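## Task

Thread the yellow divider onto the binder's rings so that both of its holes are on them, then shut the rings. The sheets already in the binder must still be on the rings. If a ring punches a new hole through the divider, the task fails. The result must stay in place on its own, not because the robot is holding it.

## Robot and tools

Robot: two arms, left_arm and right_arm, mounted on opposite sides of a table. Each arm ends in a parallel gripper. The mounts count as part of the arms, and the arms must not collide or push against each other hard. Objects must not be knocked or placed off the table. Loose items may occasionally get a small nudge from outside.

Frames: the result lines use a single scene frame. The origin is the table centre, +z is up, and the tabletop sits at z = +0.020 m. left_arm's base is on the +y side. The names left and right do not refer to image sides. Gripper axes: the fingers point along the gripper's +x, and they open and close along its y. The reported end_effector_position is the spot between the finger pads, about 3 to 4 cm behind the tips. Reported hand positions can be slightly wrong, more so at long reach.

execute_actions(actions): a list of actions run one after another. Each action is a table of at most 15 rows, each row lasting one control step of 1/30 s. If there are fewer than 15 rows, the last row repeats until 15 steps have passed. An empty list moves nothing and just returns state and images. Every row is one list of 14 numbers, each in [-1, 1], covering both arms: dx, dy, dz, rx, ry, rz, opening for left_arm, then the same seven for right_arm. The first six numbers of each arm are an offset, not a pose. They are measured from that gripper's pose at the start of the action, in the gripper's own axes. For the first action in a call, the start is the last pose a result reported. All rows of an action refer to that same start, not to the row before. The scale is 1.0 = 0.6 m for dx, dy, dz and 1.0 = 180 degrees for rotation. rx, ry, rz form one rotation vector. Opening is absolute: +1 is fully open (0.088 m), and empty fingers meet near -0.80. Values below that down to -1 close no further. Going from open to closed takes at least about 0.5 s.

move(target, speed, blocking): target is one 14-number row in the same layout, with offsets taken from the pose in the most recent result showing one. Each gripper moves along a straight path toward its target and all paths finish together, lasting 0.5 to 10 s; paths longer than that are cut off at 10 s. Rotation goes the short way. speed is the top path speed in m/s, 0.002 to 0.5 (default 0.25); turning is capped at twice that in rad/s. Paths do not avoid obstacles or the other arm. Grippers lag, can drift, and can overshoot speed near full arm extension. Openings are sent at the start. Faster moves and targets set deeper past a contact make impacts and presses harder. The result adds a move: line giving the ending (done, off_target, moving, held, fault) and any limits. If only one arm is named, the other finished. held means a check blocked that arm's final step. limits=paced means the pose was clipped; limits=held means some steps were blocked, after which the arm may jump faster than speed. Distances to target are also given. With blocking=false the result comes after 0.5 s while motion continues; poll with wait(0). Until a result shows the move ended, new rows and moves are rejected, so call wait or stop first.

wait(seconds): 0 to 10 s; arms keep their last command, and a running move continues, ending the wait early if it finishes. stop(): brakes the running move; braking needs room, and fingers keep moving. zoom_image(camera, region): a closer look at part of the latest image from cam_high, cam_low, cam_left_wrist or cam_right_wrist (each 504x504); region is [x0, y0, x1, y1] pixels from the top-left, at most 504 by 504. show_instructions(): shows the reference image (the binder manual). finished_scene(scene): ends the current scene, given its number; this is final and reports success, and the next task appears in its result.

Control details: each step the commanded pose is clipped to within 70 mm and 16 degrees of the measured pose, then reached by damped inverse kinematics, favouring position over orientation. After an action the arm only continues to its last clipped pose, so large offsets need further actions. Hand target lines show where each gripper is being driven. Joint friction can leave a gripper short or a little tilted, and tiny moves may not happen; check the pose after each move and correct tilt. A pose unreachable line names an arm whose command was altered or blocked by the clearance check. To keep an arm still, send its offset back to the wanted pose in a reply's first call and zeros afterwards, with its desired opening.

Gripping: grip_measured uses the same scale as the commanded opening; the last joint value gives it in metres. To hold something, command an opening well below grip_measured; the gap sets the squeeze. Readings may be off by about 1 mm, fixed per gripper. Pad force is limited to roughly 34 N, but fast closing can squeeze harder or spring open.

Limits and faults: joint ranges (rad) are waist -3.054 to 3.054, shoulder 0.000 to 3.142, elbow 0.000 to 2.356, wrist pitch -1.571 to 1.571, wrist yaw -1.571 to 1.571, wrist roll -3.142 to 3.142. Load limits (N m): waist 17.6, shoulder 21.8, elbow 21.7, wrist pitch 5.74, wrist yaw 5.72, wrist roll 5.36, including held weight. Reaching one stops that arm for 10 s and drops the rest of the call. Holding loads heats motors: a MOTOR HOT line appears from 50 °C; at 95 °C the arm is held (OVER-TEMPERATURE FAULT) and may lose power and go limp if it does not cool. The robot keeps its last command while you compose replies. Avoid drops, slips, slams and hard pushes, and avoid tearing the dividers on the rings.

Each tool is called after ">>>" by a JSON object that holds its "fn" and its "kwargs", one argument or row to a line.

Reference images:

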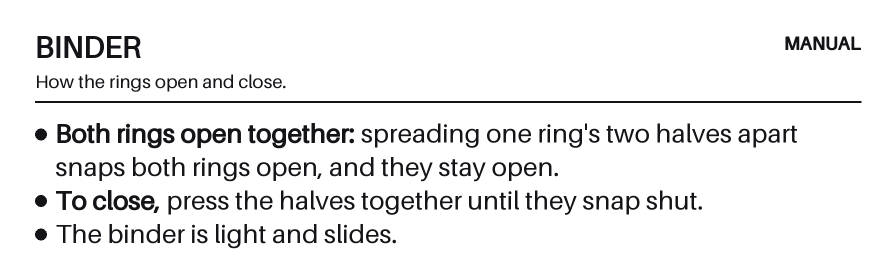

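## Session

I'll start by observing the scene.

>>> {"fn": "execute_actions", "kwargs": {
  "actions": []
}}

Scene clock: 0.00 s.
left_arm: end_effector_position=(+0.0092, +0.2589, +0.1754) grip_measured=+0.837 end_effector_quat_wxyz=(+0.187, +0.553, +0.225, -0.780) end_effector_velocity=(+0.001, +0.002, -0.001) end_effector_angular_velocity=(+0.012, -0.008, +0.019) | right_arm: end_effector_position=(+0.0707, -0.2286, +0.4128) grip_measured=+0.854 end_effector_quat_wxyz=(+0.718, +0.019, -0.023, +0.696) end_effector_velocity=(-0.003, -0.001, -0.001) end_effector_angular_velocity=(-0.003, -0.009, +0.019)
Joint positions: left_arm=[-0.278  1.477  0.973 -0.942  0.303  0.701  0.08 ] | right_arm=[-0.006  0.855  0.659  0.256  0.007 -0.006  0.081]
Joint velocities: left_arm=[-0.002 -0.002 -0.002 -0.007 -0.007 -0.022 -0.   ] | right_arm=[-0.002 -0.007 -0.002 -0.007 -0.022 -0.007 -0.   ]
Motor temperatures (°C, as the motors report them): left_arm=[23 21 21 21 24 25] | right_arm=[22 23 21 23 23 24]
Heat: left arm: hottest wrist roll 25 °C (+0.0 °C/min); right arm: hottest wrist roll 24 °C (+0.0 °C/min).
Hand target (left_arm): +0.009, +0.259, +0.175; -0.187, -0.553, -0.225, +0.780
Hand target (right_arm): +0.071, -0.229, +0.413; +0.718, +0.019, -0.023, +0.696

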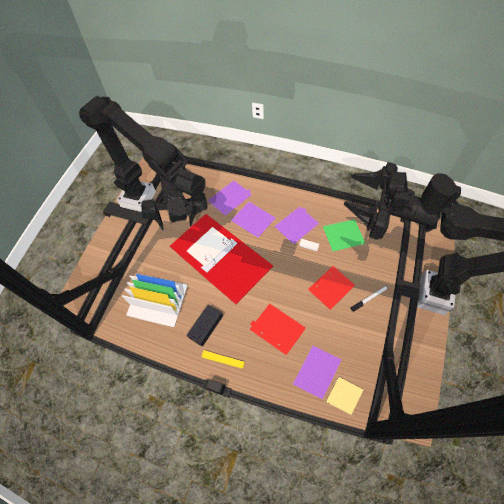

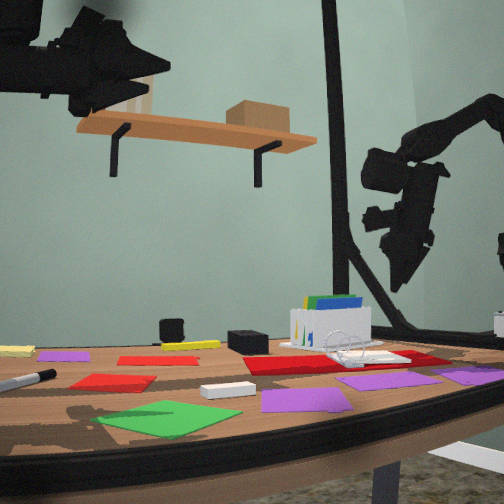

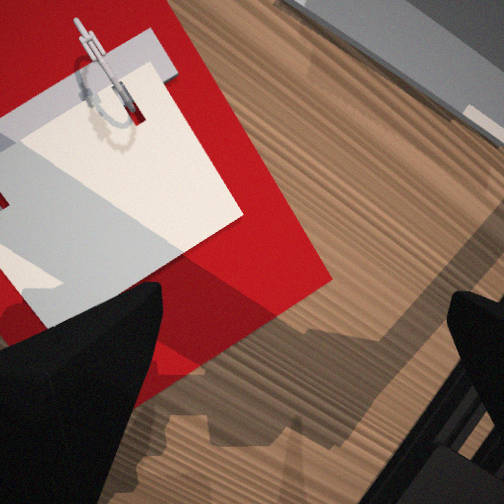

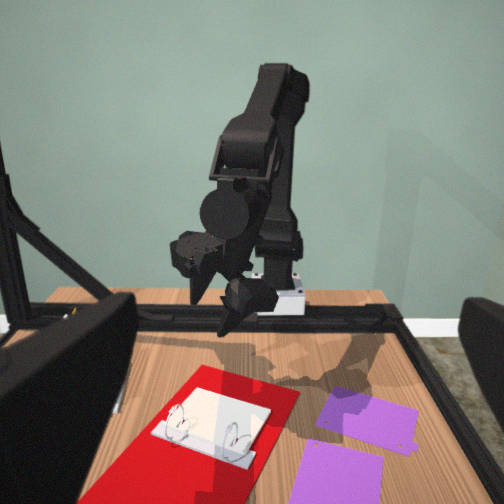

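>>> {"fn": "zoom_image", "kwargs": {
  "camera": "cam_high",
  "region": [100, 190, 290, 350]
}}

>>> {"fn": "zoom_image", "kwargs": {
  "camera": "cam_low",
  "region": [230, 270, 460, 400]
}}

>>> {"fn": "zoom_image", "kwargs": {
  "camera": "cam_right_wrist",
  "region": [120, 360, 320, 504]
}}

Region (100, 190, 290, 350) of cam_high's 504x504 image, scaled by 2.653, with more detail than that image has; it fills the top 424 rows of this view, and the rest is white.

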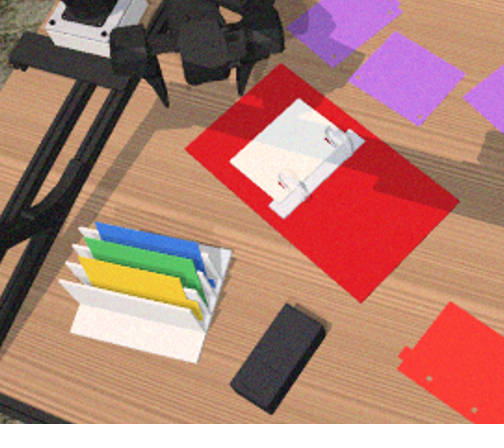

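Region (230, 270, 460, 400) of cam_low's 504x504 image, scaled by 2.191, with more detail than that image has; it fills the top 285 rows of this view, and the rest is white.

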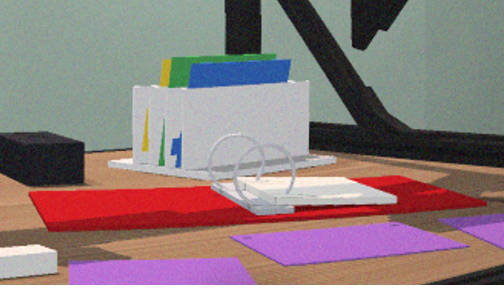

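Region (120, 360, 320, 504) of cam_right_wrist's 504x504 image, scaled by 2.520, with more detail than that image has; it fills the top 363 rows of this view, and the rest is white.

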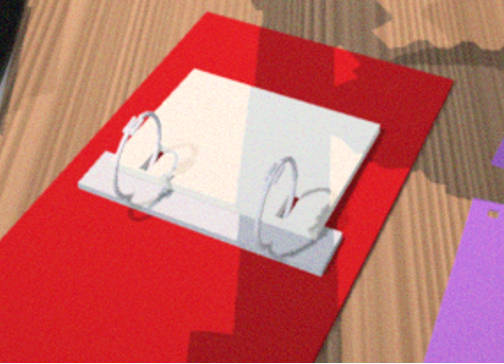

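>>> {"fn": "move", "kwargs": {
  "target": [-0.1258,0.0251,0.0886,-0.306,0.063,0.088,1,0,0,0,0,0,0,1],
  "speed": 0.3
}}

Scene clock: 8.83 s.
left_arm: end_effector_position=(+0.0011, +0.2223, +0.2614) grip_measured=+1.000 end_effector_quat_wxyz=(+0.498, +0.498, +0.501, -0.503) end_effector_velocity=(+0.001, +0.001, +0.001) end_effector_angular_velocity=(-0.000, -0.008, +0.020) | right_arm: end_effector_position=(+0.0707, -0.2286, +0.4128) grip_measured=+1.000 end_effector_quat_wxyz=(+0.718, +0.019, -0.023, +0.696) end_effector_velocity=(-0.000, -0.000, -0.002) end_effector_angular_velocity=(-0.008, -0.022, +0.004)
Joint positions: left_arm=[-0.417  1.701  1.58  -1.444  0.008 -0.388  0.088] | right_arm=[-0.006  0.855  0.659  0.256  0.007 -0.006  0.088]
Joint velocities: left_arm=[-0.002 -0.002  0.002 -0.007 -0.007 -0.022  0.   ] | right_arm=[-0.002 -0.002 -0.002 -0.007 -0.007 -0.022  0.   ]
Motor temperatures (°C, as the motors report them): left_arm=[23 22 23 21 24 25] | right_arm=[22 23 23 25 23 24]
Heat: left arm: hottest wrist roll 25 °C (+0.0 °C/min); right arm: hottest wrist pitch 25 °C (+6.8 °C/min).
Hand target (left_arm): +0.000, +0.220, +0.260; +0.499, +0.501, +0.500, -0.500
Hand target (right_arm): +0.071, -0.229, +0.413; +0.718, +0.019, -0.024, +0.696
Off the commanded pose (left_arm): 0.003 m, 1 deg.
Off the commanded pose (right_arm): 0.000 m, 0 deg.
move: done

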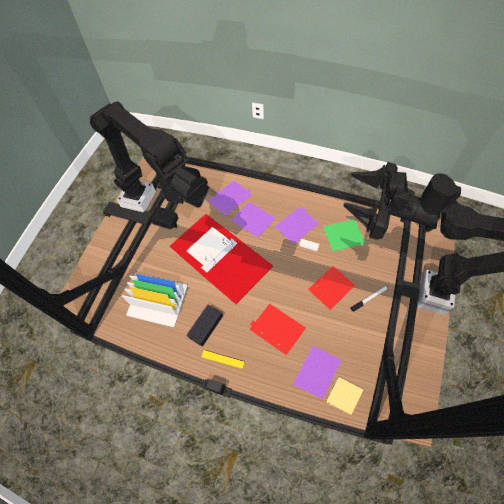

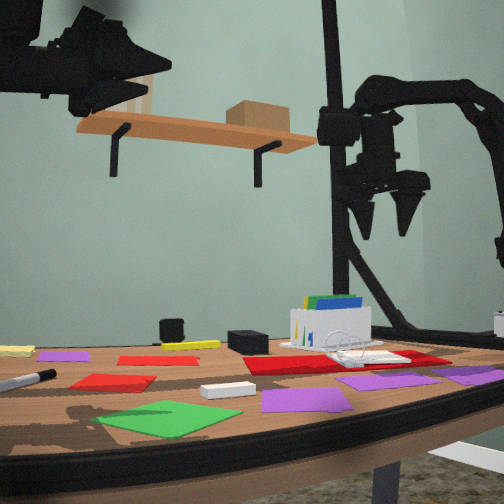

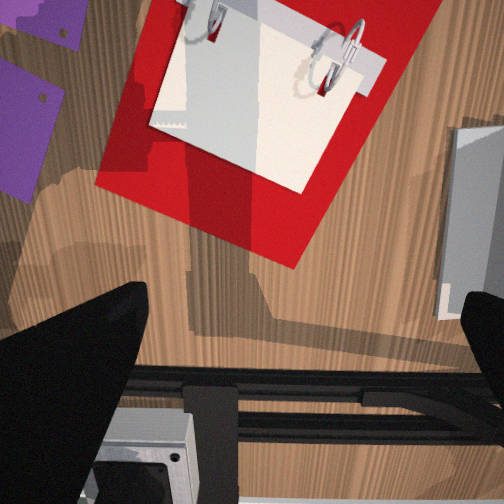

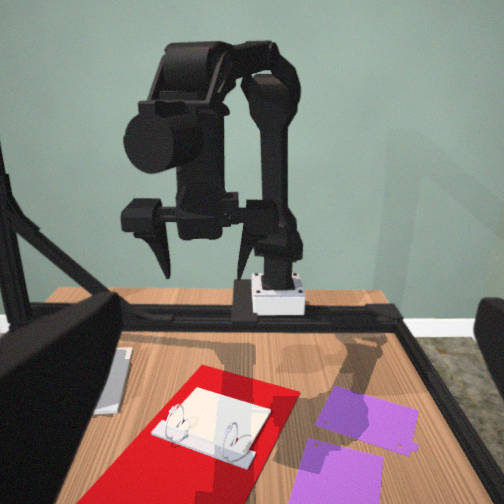

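>>> {"fn": "move", "kwargs": {
  "target": [0.0667,0,0.15,0,0,0,1,0,0,0,0,0,0,1],
  "speed": 0.3
}}

Scene clock: 10.60 s.
left_arm: end_effector_position=(+0.0011, +0.1346, +0.2251) grip_measured=+1.000 end_effector_quat_wxyz=(+0.500, +0.495, +0.500, -0.506) end_effector_velocity=(+0.003, +0.007, +0.001) end_effector_angular_velocity=(+0.024, -0.031, -0.014) | right_arm: end_effector_position=(+0.0707, -0.2286, +0.4128) grip_measured=+1.000 end_effector_quat_wxyz=(+0.718, +0.019, -0.023, +0.696) end_effector_velocity=(-0.000, -0.000, -0.004) end_effector_angular_velocity=(-0.013, -0.022, +0.004)
Joint positions: left_arm=[-0.331  2.016  1.843 -1.385  0.008 -0.303  0.088] | right_arm=[-0.006  0.855  0.659  0.256  0.007 -0.006  0.088]
Joint velocities: left_arm=[-0.007 -0.002  0.002 -0.037 -0.022  0.007  0.   ] | right_arm=[-0.002 -0.002 -0.007 -0.007 -0.007 -0.022  0.   ]
Motor temperatures (°C, as the motors report them): left_arm=[23 22 23 21 24 25] | right_arm=[22 23 23 25 23 24]
Heat: left arm: hottest wrist roll 25 °C (+0.0 °C/min); right arm: hottest wrist pitch 25 °C (+5.7 °C/min).
Hand target (left_arm): +0.001, +0.132, +0.221; +0.497, +0.498, +0.501, -0.503
Hand target (right_arm): +0.071, -0.229, +0.413; +0.718, +0.019, -0.023, +0.696
Off the commanded pose (left_arm): 0.004 m, 1 deg.
Off the commanded pose (right_arm): 0.000 m, 0 deg.
move: done

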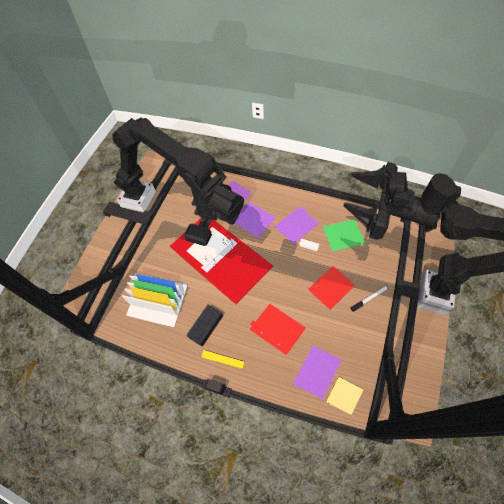

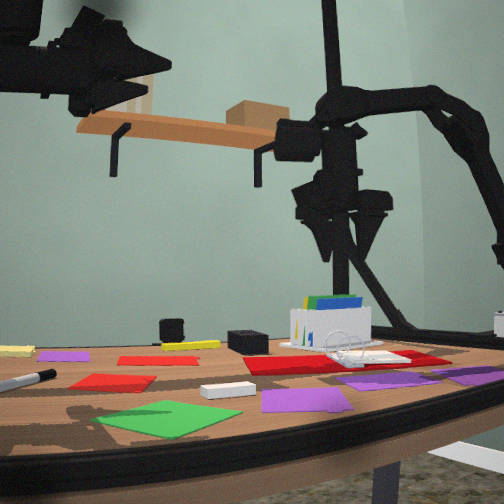

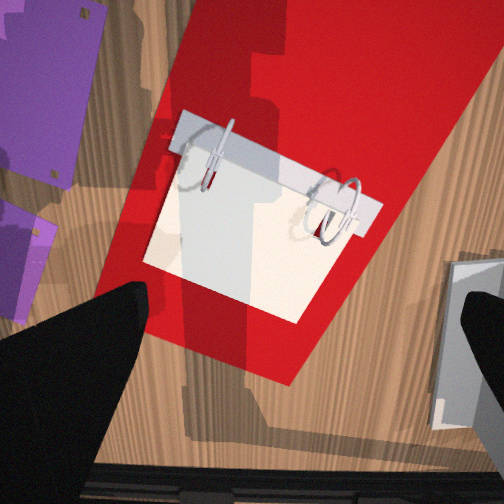

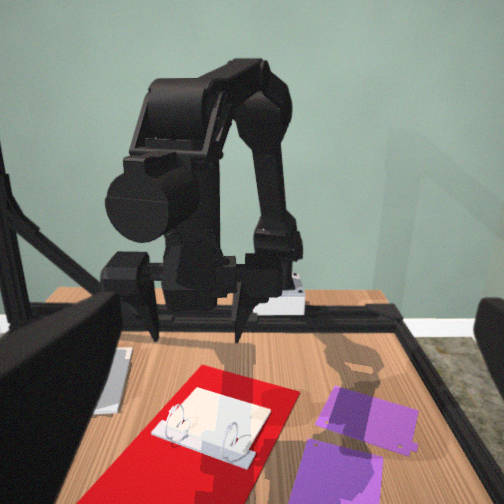

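>>> {"fn": "zoom_image", "kwargs": {
  "camera": "cam_left_wrist",
  "region": [150, 90, 400, 270]
}}

Region (150, 90, 400, 270) of cam_left_wrist's 504x504 image, scaled by 2.016, with more detail than that image has; it fills the top 363 rows of this view, and the rest is white.

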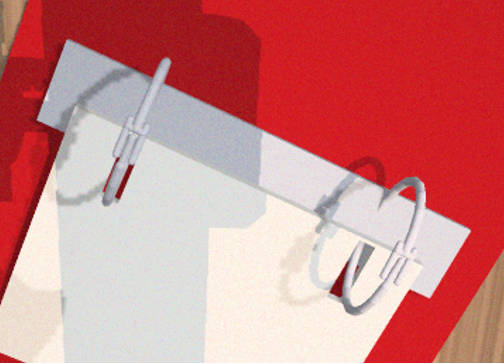

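>>> {"fn": "move", "kwargs": {
  "target": [0.1985,-0.0338,-0.0215,-0.3406,-0.2212,0.1469,-0.8,0,0,0,0,0,0,1],
  "speed": 0.3
}}

Scene clock: 21.77 s.
left_arm: end_effector_position=(-0.0205, +0.1469, +0.1106) grip_measured=-0.796 end_effector_quat_wxyz=(+0.901, +0.079, +0.377, -0.199) end_effector_velocity=(+0.001, +0.001, +0.001) end_effector_angular_velocity=(-0.008, +0.011, +0.020) | right_arm: end_effector_position=(+0.0707, -0.2286, +0.4128) grip_measured=+1.000 end_effector_quat_wxyz=(+0.718, +0.019, -0.023, +0.696) end_effector_velocity=(-0.000, -0.000, -0.002) end_effector_angular_velocity=(-0.008, -0.022, +0.004)
Joint positions: left_arm=[-0.67   2.219  1.509 -1.058 -0.759 -1.864  0.   ] | right_arm=[-0.006  0.855  0.659  0.256  0.007 -0.006  0.088]
Joint velocities: left_arm=[ 0.002 -0.002  0.002 -0.007  0.007 -0.022 -0.   ] | right_arm=[-0.002 -0.002 -0.002 -0.007 -0.007 -0.022  0.   ]
Motor temperatures (°C, as the motors report them): left_arm=[23 25 24 21 24 25] | right_arm=[22 24 25 27 23 24]
Heat: left arm: hottest shoulder 25 °C (+0.0 °C/min); right arm: hottest wrist pitch 27 °C (+8.3 °C/min).
Hand target (left_arm): -0.021, +0.146, +0.106; +0.903, +0.083, +0.373, -0.198
Hand target (right_arm): +0.071, -0.229, +0.413; +0.718, +0.019, -0.024, +0.696
Off the commanded pose (left_arm): 0.004 m, 1 deg.
Off the commanded pose (right_arm): 0.000 m, 0 deg.
move: done

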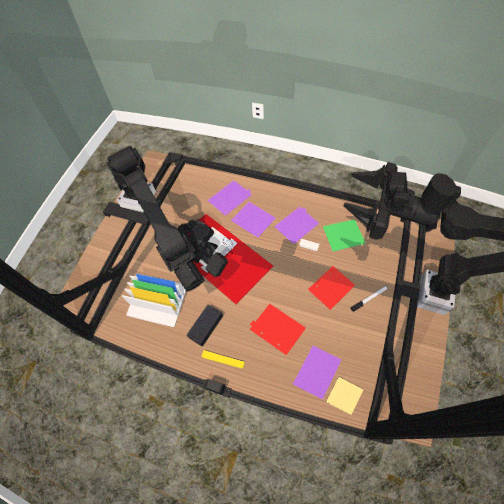

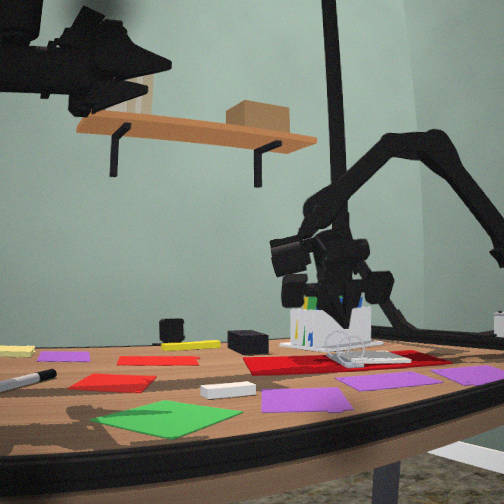

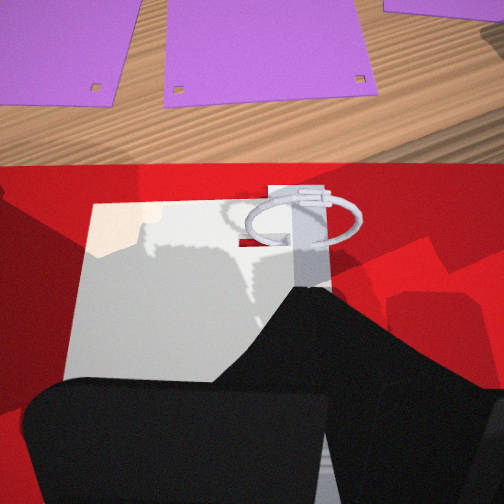

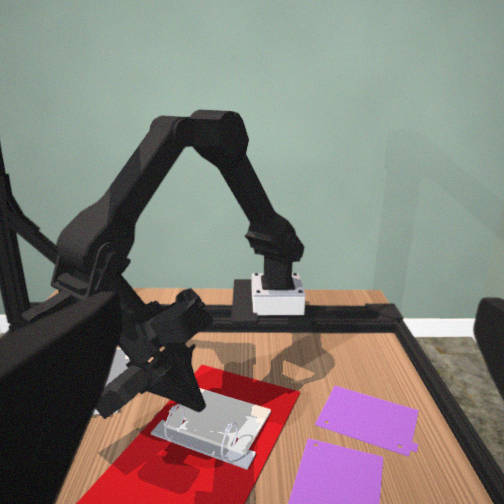

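>>> {"fn": "zoom_image", "kwargs": {
  "camera": "cam_low",
  "region": [280, 270, 420, 380]
}}

>>> {"fn": "zoom_image", "kwargs": {
  "camera": "cam_right_wrist",
  "region": [110, 330, 310, 490]
}}

Region (280, 270, 420, 380) of cam_low's 504x504 image, scaled by 3.600, with more detail than that image has; it fills the top 396 rows of this view, and the rest is white.

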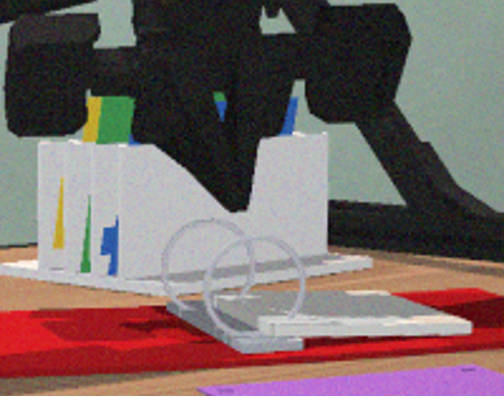

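Region (110, 330, 310, 490) of cam_right_wrist's 504x504 image, scaled by 2.520, with more detail than that image has; it fills the top 403 rows of this view, and the rest is white.

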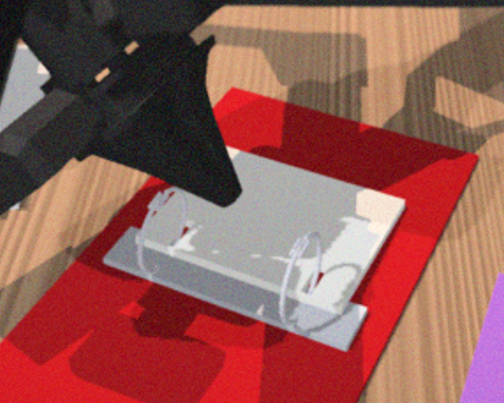

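>>> {"fn": "move", "kwargs": {
  "target": [0.0667,0,0.0133,0,0,0,-0.8,0,0,0,0,0,0,1],
  "speed": 0.1
}}

>>> {"fn": "zoom_image", "kwargs": {
  "camera": "cam_low",
  "region": [280, 270, 420, 380]
}}

>>> {"fn": "zoom_image", "kwargs": {
  "camera": "cam_right_wrist",
  "region": [110, 330, 310, 490]
}}

Scene clock: 25.53 s.
left_arm: end_effector_position=(+0.0074, +0.1301, +0.0911) grip_measured=-0.796 end_effector_quat_wxyz=(+0.899, +0.073, +0.382, -0.201) end_effector_velocity=(+0.002, +0.000, +0.003) end_effector_angular_velocity=(-0.001, -0.025, -0.010) | right_arm: end_effector_position=(+0.0707, -0.2286, +0.4128) grip_measured=+1.000 end_effector_quat_wxyz=(+0.718, +0.019, -0.023, +0.696) end_effector_velocity=(+0.002, -0.000, -0.002) end_effector_angular_velocity=(-0.008, -0.021, -0.011)
Joint positions: left_arm=[-0.586  2.22   1.429 -0.883 -0.766 -1.75   0.   ] | right_arm=[-0.006  0.855  0.659  0.256  0.007 -0.006  0.088]
Joint velocities: left_arm=[-0.002 -0.002 -0.002 -0.007 -0.022  0.007 -0.   ] | right_arm=[-0.002 -0.002 -0.002 -0.007  0.007 -0.022  0.   ]
Motor temperatures (°C, as the motors report them): left_arm=[23 26 24 21 24 25] | right_arm=[22 24 25 27 23 24]
Heat: left arm: hottest shoulder 26 °C (+2.3 °C/min); right arm: hottest wrist pitch 27 °C (+7.0 °C/min).
Hand target (left_arm): +0.010, +0.133, +0.088; +0.901, +0.079, +0.378, -0.199
Hand target (right_arm): +0.071, -0.229, +0.413; +0.718, +0.019, -0.023, +0.696
Off the commanded pose (left_arm): 0.005 m, 1 deg.
Off the commanded pose (right_arm): 0.000 m, 0 deg.
move: done

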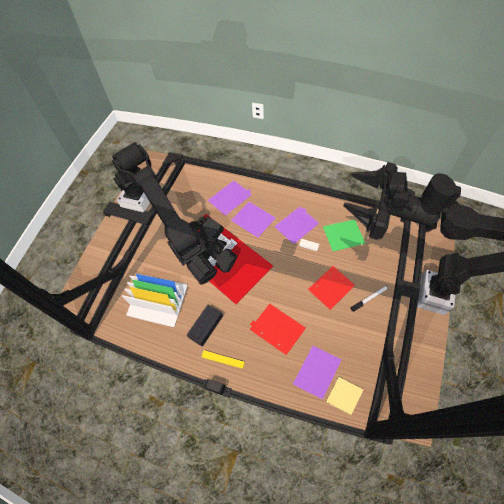

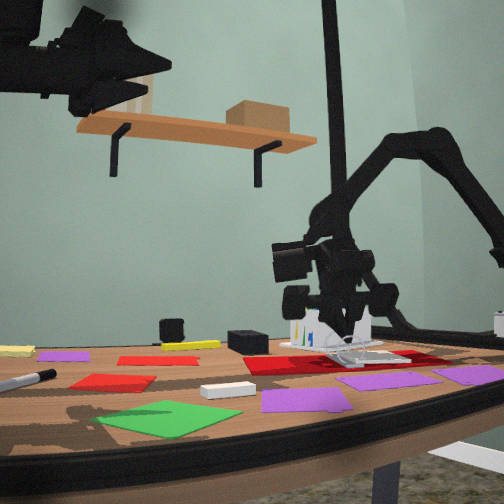

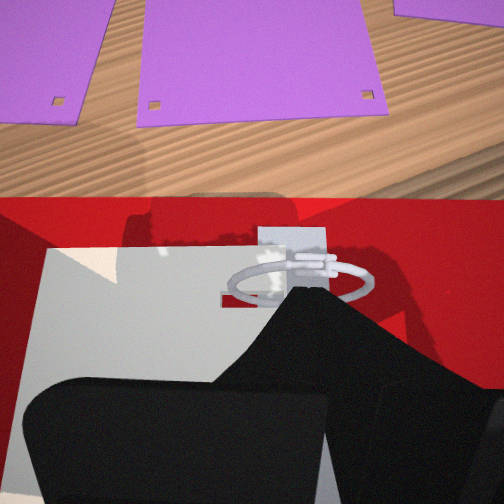

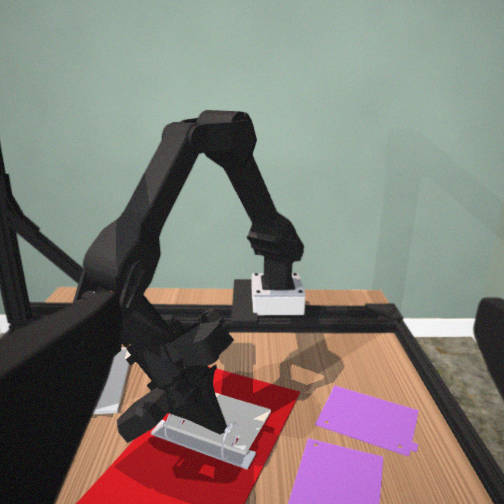

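Region (280, 270, 420, 380) of cam_low's 504x504 image, scaled by 3.600, with more detail than that image has; it fills the top 396 rows of this view, and the rest is white.

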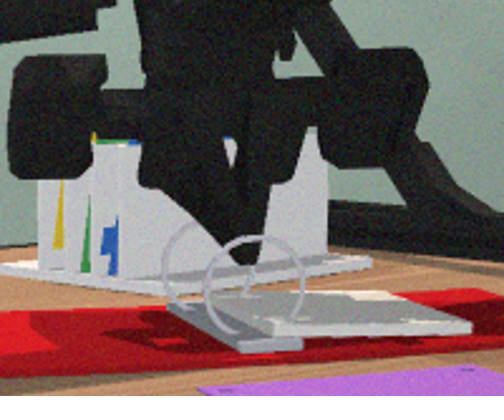

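Region (110, 330, 310, 490) of cam_right_wrist's 504x504 image, scaled by 2.520, with more detail than that image has; it fills the top 403 rows of this view, and the rest is white.

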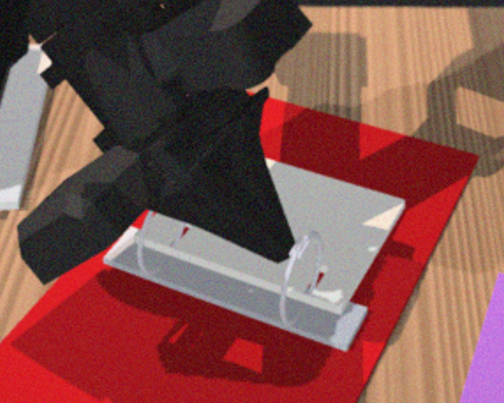

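>>> {"fn": "move", "kwargs": {
  "target": [0.035,0.008,0.0,0,0,0,-0.8,0,0,0,0,0,0,1],
  "speed": 0.05
}}

>>> {"fn": "zoom_image", "kwargs": {
  "camera": "cam_low",
  "region": [280, 270, 420, 380]
}}

>>> {"fn": "zoom_image", "kwargs": {
  "camera": "cam_right_wrist",
  "region": [110, 330, 310, 490]
}}

Scene clock: 27.43 s.
left_arm: end_effector_position=(+0.0190, +0.1257, +0.0791) grip_measured=-0.796 end_effector_quat_wxyz=(+0.897, +0.067, +0.387, -0.203) end_effector_velocity=(+0.001, -0.002, +0.003) end_effector_angular_velocity=(-0.019, +0.002, +0.007) | right_arm: end_effector_position=(+0.0707, -0.2286, +0.4128) grip_measured=+1.000 end_effector_quat_wxyz=(+0.718, +0.019, -0.023, +0.696) end_effector_velocity=(+0.002, +0.001, -0.003) end_effector_angular_velocity=(-0.012, +0.008, -0.009)
Joint positions: left_arm=[-0.552  2.22   1.377 -0.782 -0.764 -1.703  0.   ] | right_arm=[-0.006  0.855  0.659  0.256  0.007 -0.006  0.088]
Joint velocities: left_arm=[ 0.002 -0.007 -0.002  0.007 -0.007 -0.007 -0.   ] | right_arm=[-0.002  0.002 -0.002 -0.007  0.007  0.007  0.   ]
Motor temperatures (°C, as the motors report them): left_arm=[23 26 24 21 24 25] | right_arm=[22 24 26 27 23 24]
Heat: left arm: hottest shoulder 26 °C (+2.2 °C/min); right arm: hottest wrist pitch 27 °C (+6.6 °C/min).
Hand target (left_arm): +0.023, +0.128, +0.076; +0.899, +0.073, +0.382, -0.201
Hand target (right_arm): +0.071, -0.229, +0.413; +0.718, +0.019, -0.023, +0.696
Off the commanded pose (left_arm): 0.005 m, 1 deg.
Off the commanded pose (right_arm): 0.000 m, 0 deg.
move: done

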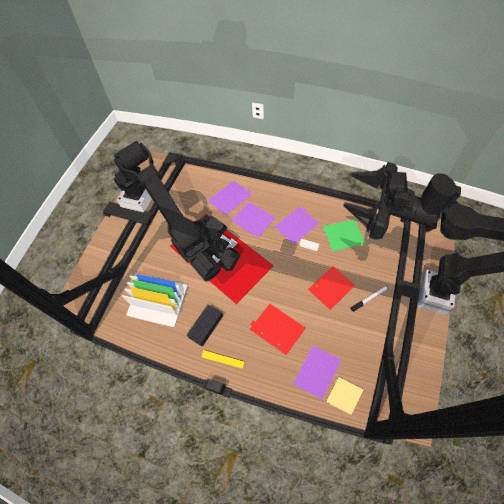

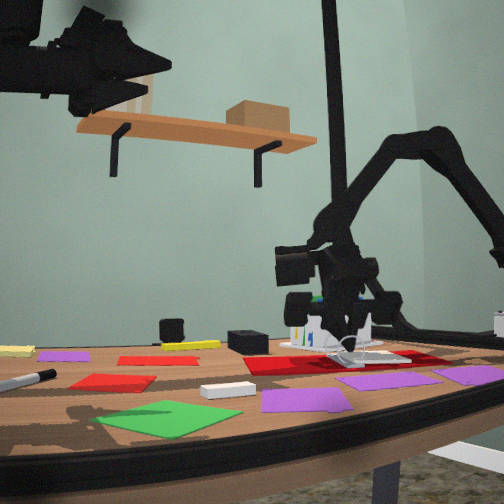

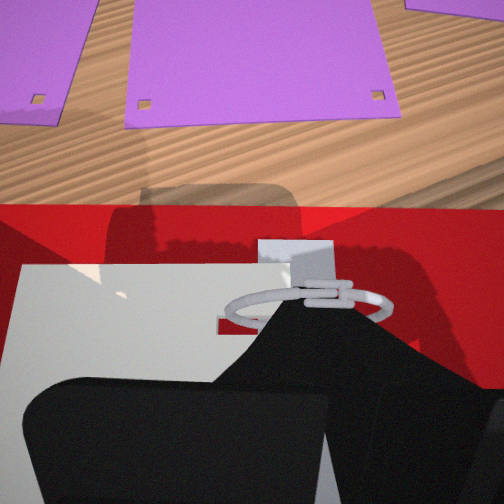

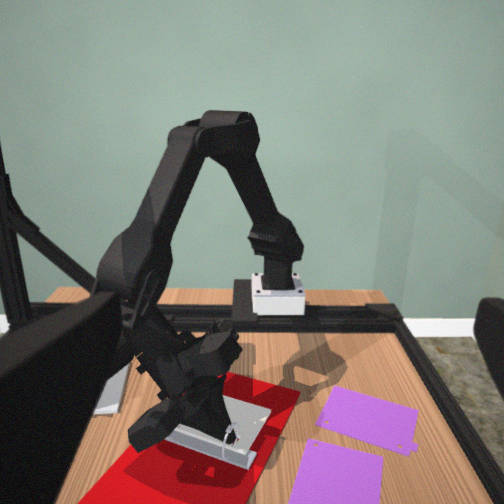

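Region (280, 270, 420, 380) of cam_low's 504x504 image, scaled by 3.600, with more detail than that image has; it fills the top 396 rows of this view, and the rest is white.

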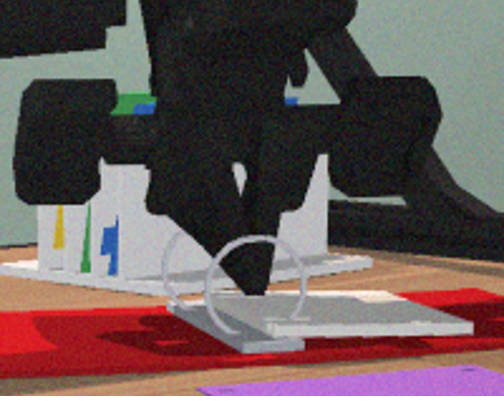

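Region (110, 330, 310, 490) of cam_right_wrist's 504x504 image, scaled by 2.520, with more detail than that image has; it fills the top 403 rows of this view, and the rest is white.

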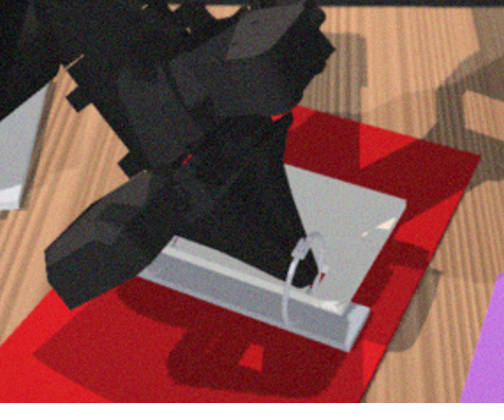

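>>> {"fn": "execute_actions", "kwargs": {
  "actions": [
    [[0,0,0,0,0,0,-0.75,0,0,0,0,0,0,1],[0,0,0,0,0,0,-0.7,0,0,0,0,0,0,1],[0,0,0,0,0,0,-0.65,0,0,0,0,0,0,1],[0,0,0,0,0,0,-0.6,0,0,0,0,0,0,1],[0,0,0,0,0,0,-0.55,0,0,0,0,0,0,1],[0,0,0,0,0,0,-0.5,0,0,0,0,0,0,1],[0,0,0,0,0,0,-0.47,0,0,0,0,0,0,1],[0,0,0,0,0,0,-0.44,0,0,0,0,0,0,1],[0,0,0,0,0,0,-0.41,0,0,0,0,0,0,1],[0,0,0,0,0,0,-0.38,0,0,0,0,0,0,1],[0,0,0,0,0,0,-0.35,0,0,0,0,0,0,1]]
  ]
}}

>>> {"fn": "zoom_image", "kwargs": {
  "camera": "cam_low",
  "region": [280, 270, 420, 380]
}}

>>> {"fn": "zoom_image", "kwargs": {
  "camera": "cam_right_wrist",
  "region": [110, 330, 310, 490]
}}

Scene clock: 29.10 s.
left_arm: end_effector_position=(+0.0184, +0.1262, +0.0784) grip_measured=-0.366 end_effector_quat_wxyz=(+0.896, +0.068, +0.389, -0.203) end_effector_velocity=(-0.002, -0.000, -0.003) end_effector_angular_velocity=(+0.000, +0.025, +0.009) | right_arm: end_effector_position=(+0.0707, -0.2286, +0.4128) grip_measured=+1.000 end_effector_quat_wxyz=(+0.718, +0.019, -0.023, +0.696) end_effector_velocity=(-0.000, +0.001, -0.006) end_effector_angular_velocity=(-0.017, -0.007, +0.004)
Joint positions: left_arm=[-0.553  2.22   1.376 -0.782 -0.758 -1.702  0.021] | right_arm=[-0.006  0.855  0.659  0.256  0.007 -0.006  0.088]
Joint velocities: left_arm=[ 0.002  0.002  0.002  0.007  0.022 -0.007  0.008] | right_arm=[-0.002  0.002 -0.007 -0.007 -0.007 -0.007  0.   ]
Motor temperatures (°C, as the motors report them): left_arm=[23 27 24 21 24 25] | right_arm=[22 24 26 27 23 24]
Heat: left arm: hottest shoulder 27 °C (+4.1 °C/min); right arm: hottest wrist pitch 27 °C (+6.2 °C/min).
Hand target (left_arm): +0.019, +0.126, +0.079; +0.897, +0.067, +0.387, -0.203
Hand target (right_arm): +0.071, -0.229, +0.413; +0.718, +0.019, -0.023, +0.696
Off the commanded pose (left_arm): 0.001 m, 0 deg.
Off the commanded pose (right_arm): 0.000 m, 0 deg.

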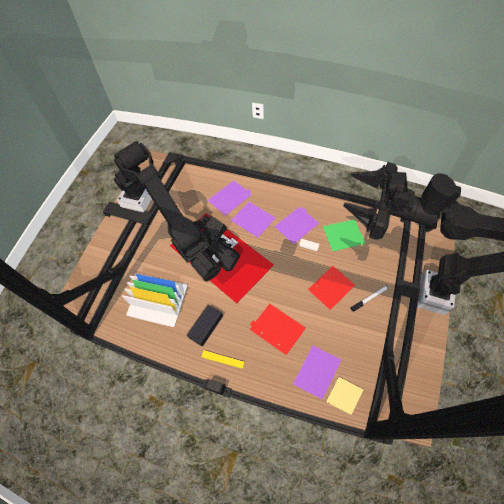

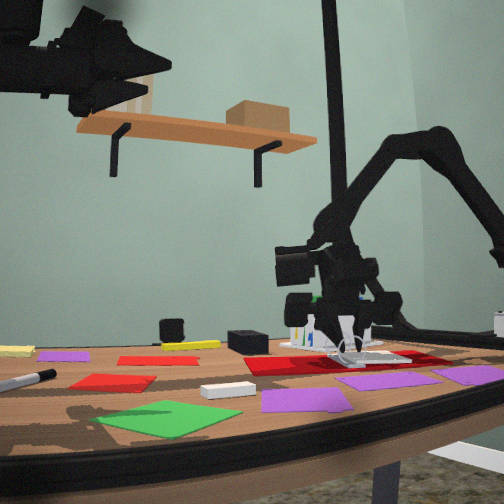

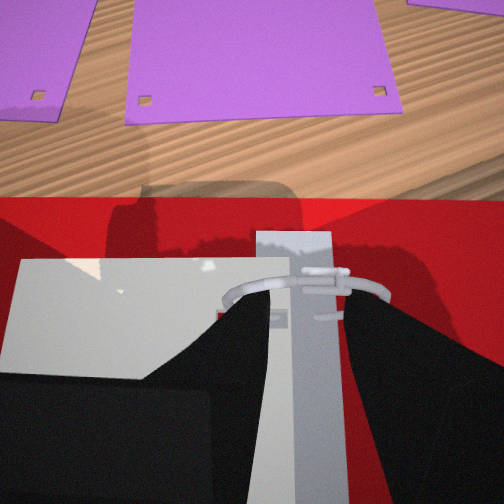

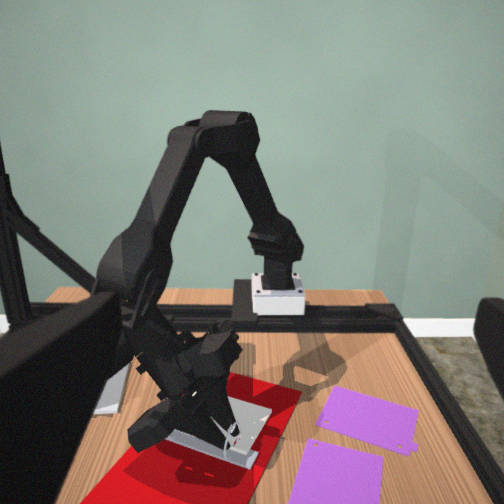

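Region (280, 270, 420, 380) of cam_low's 504x504 image, scaled by 3.600, with more detail than that image has; it fills the top 396 rows of this view, and the rest is white.

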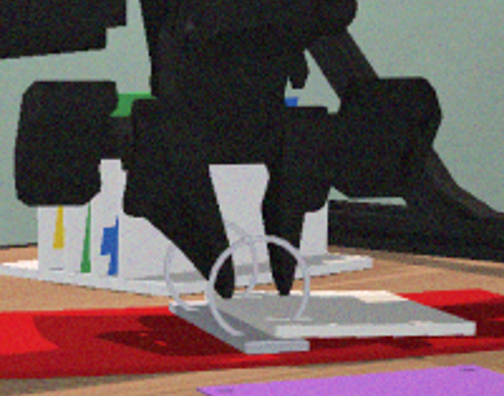

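Region (110, 330, 310, 490) of cam_right_wrist's 504x504 image, scaled by 2.520, with more detail than that image has; it fills the top 403 rows of this view, and the rest is white.

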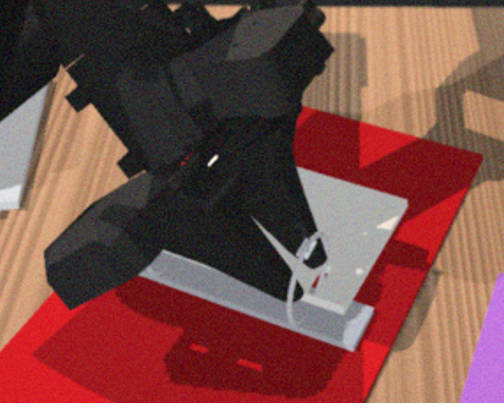

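>>> {"fn": "move", "kwargs": {
  "target": [0,0,0,0,0,0,-0.8,0.3042,0.1626,-0.5812,0,0.269,0,0.4],
  "speed": 0.3
}}

Scene clock: 35.33 s.
left_arm: end_effector_position=(+0.0184, +0.1263, +0.0784) grip_measured=-0.796 end_effector_quat_wxyz=(+0.896, +0.068, +0.389, -0.203) end_effector_velocity=(+0.001, -0.001, +0.001) end_effector_angular_velocity=(-0.015, -0.000, +0.007) | right_arm: end_effector_position=(-0.0209, -0.0249, +0.0755) grip_measured=+0.400 end_effector_quat_wxyz=(+0.665, -0.267, +0.268, +0.644) end_effector_velocity=(+0.001, -0.003, -0.008) end_effector_angular_velocity=(-0.023, -0.015, +0.018)
Joint positions: left_arm=[-0.553  2.22   1.376 -0.783 -0.758 -1.702  0.   ] | right_arm=[0.226 2.245 1.284 0.169 0.174 0.16  0.059]
Joint velocities: left_arm=[ 0.002 -0.002 -0.002  0.007 -0.007 -0.007 -0.   ] | right_arm=[-0.002  0.012 -0.002 -0.007 -0.007 -0.022  0.   ]
Motor temperatures (°C, as the motors report them): left_arm=[23 28 24 21 24 25] | right_arm=[22 24 26 28 23 24]
Heat: left arm: hottest shoulder 28 °C (+5.1 °C/min); right arm: hottest wrist pitch 28 °C (+6.8 °C/min).
Hand target (left_arm): +0.018, +0.126, +0.078; +0.896, +0.068, +0.389, -0.203
Hand target (right_arm): -0.023, -0.024, +0.071; +0.663, -0.269, +0.272, +0.644
Off the commanded pose (left_arm): 0.000 m, 0 deg.
Off the commanded pose (right_arm): 0.003 m, 1 deg.
move: done

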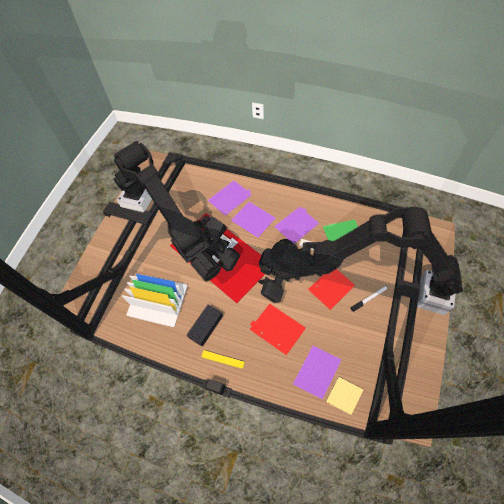

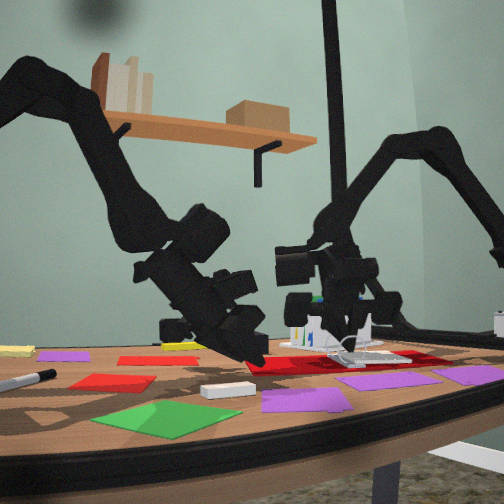

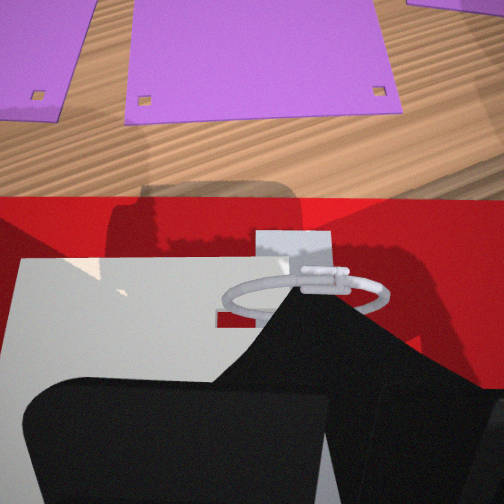

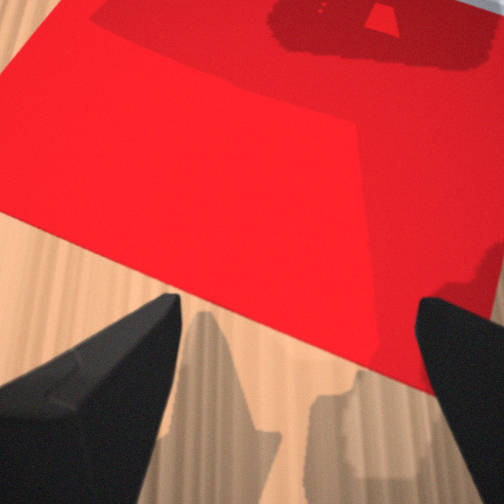

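>>> {"fn": "move", "kwargs": {
  "target": [0,0,0,0,0,0,-0.8,0.036,0.012,0.036,0,0,0,0.4],
  "speed": 0.1
}}

>>> {"fn": "zoom_image", "kwargs": {
  "camera": "cam_low",
  "region": [200, 240, 420, 400]
}}

>>> {"fn": "zoom_image", "kwargs": {
  "camera": "cam_high",
  "region": [160, 200, 320, 320]
}}

Scene clock: 37.20 s.
left_arm: end_effector_position=(+0.0184, +0.1262, +0.0785) grip_measured=-0.796 end_effector_quat_wxyz=(+0.896, +0.068, +0.389, -0.203) end_effector_velocity=(-0.002, +0.003, -0.002) end_effector_angular_velocity=(+0.013, +0.018, +0.004) | right_arm: end_effector_position=(-0.0271, +0.0045, +0.0802) grip_measured=+0.400 end_effector_quat_wxyz=(+0.666, -0.264, +0.267, +0.645) end_effector_velocity=(+0.000, +0.000, -0.000) end_effector_angular_velocity=(-0.013, -0.003, +0.008)
Joint positions: left_arm=[-0.553  2.22   1.377 -0.783 -0.758 -1.702  0.   ] | right_arm=[0.226 2.322 1.447 0.09  0.174 0.16  0.059]
Joint velocities: left_arm=[-0.002 -0.002 -0.002 -0.007  0.022 -0.007 -0.   ] | right_arm=[-0.002  0.002  0.012 -0.022 -0.007 -0.007 -0.   ]
Motor temperatures (°C, as the motors report them): left_arm=[23 29 24 21 24 25] | right_arm=[22 24 26 28 23 24]
Heat: left arm: hottest shoulder 29 °C (+6.5 °C/min); right arm: hottest wrist pitch 28 °C (+6.5 °C/min).
Hand target (left_arm): +0.018, +0.126, +0.078; +0.896, +0.068, +0.389, -0.203
Hand target (right_arm): -0.027, +0.006, +0.075; +0.665, -0.267, +0.269, +0.644
Off the commanded pose (left_arm): 0.000 m, 0 deg.
Off the commanded pose (right_arm): 0.005 m, 0 deg.
move: done

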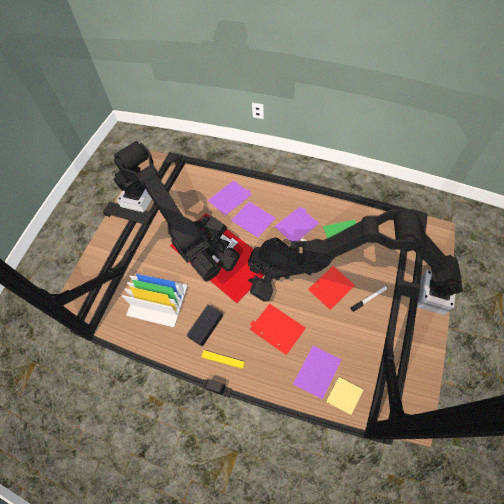

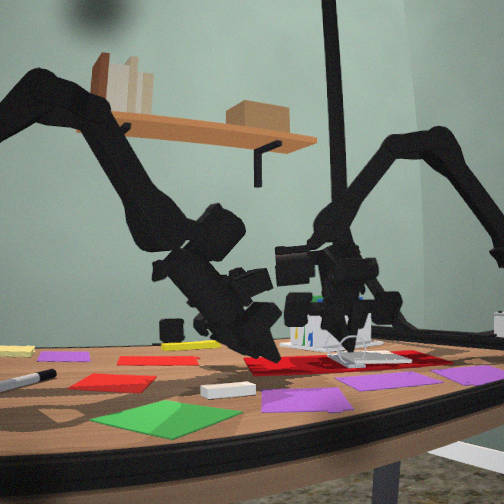

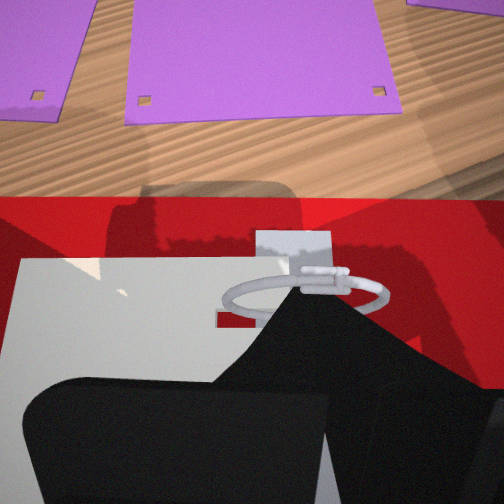

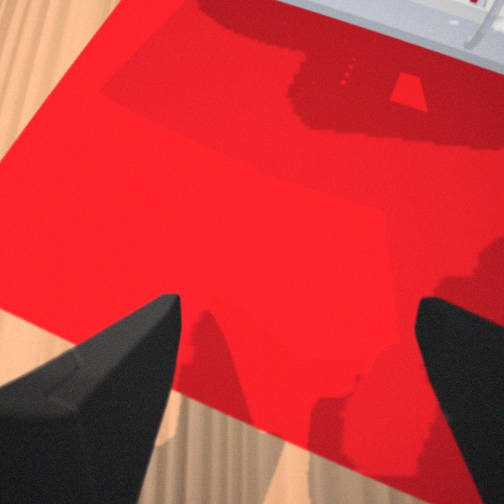

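Region (200, 240, 420, 400) of cam_low's 504x504 image, scaled by 2.291, with more detail than that image has; it fills the top 367 rows of this view, and the rest is white.

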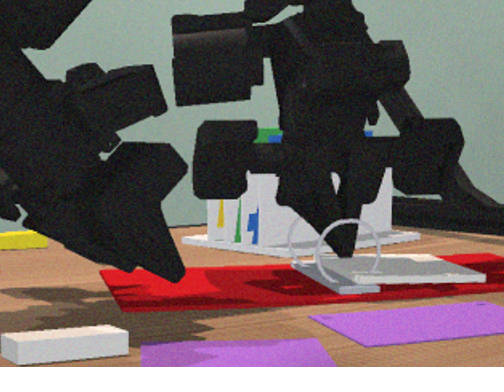

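Region (160, 200, 320, 320) of cam_high's 504x504 image, scaled by 3.150, with more detail than that image has; it fills the top 378 rows of this view, and the rest is white.

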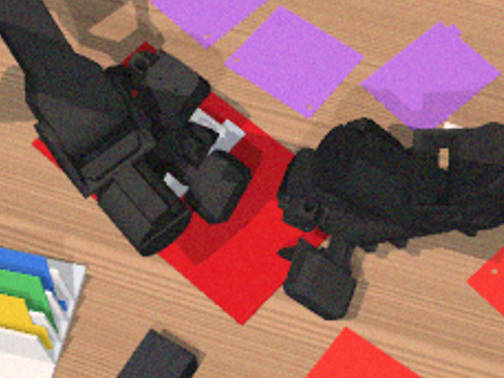

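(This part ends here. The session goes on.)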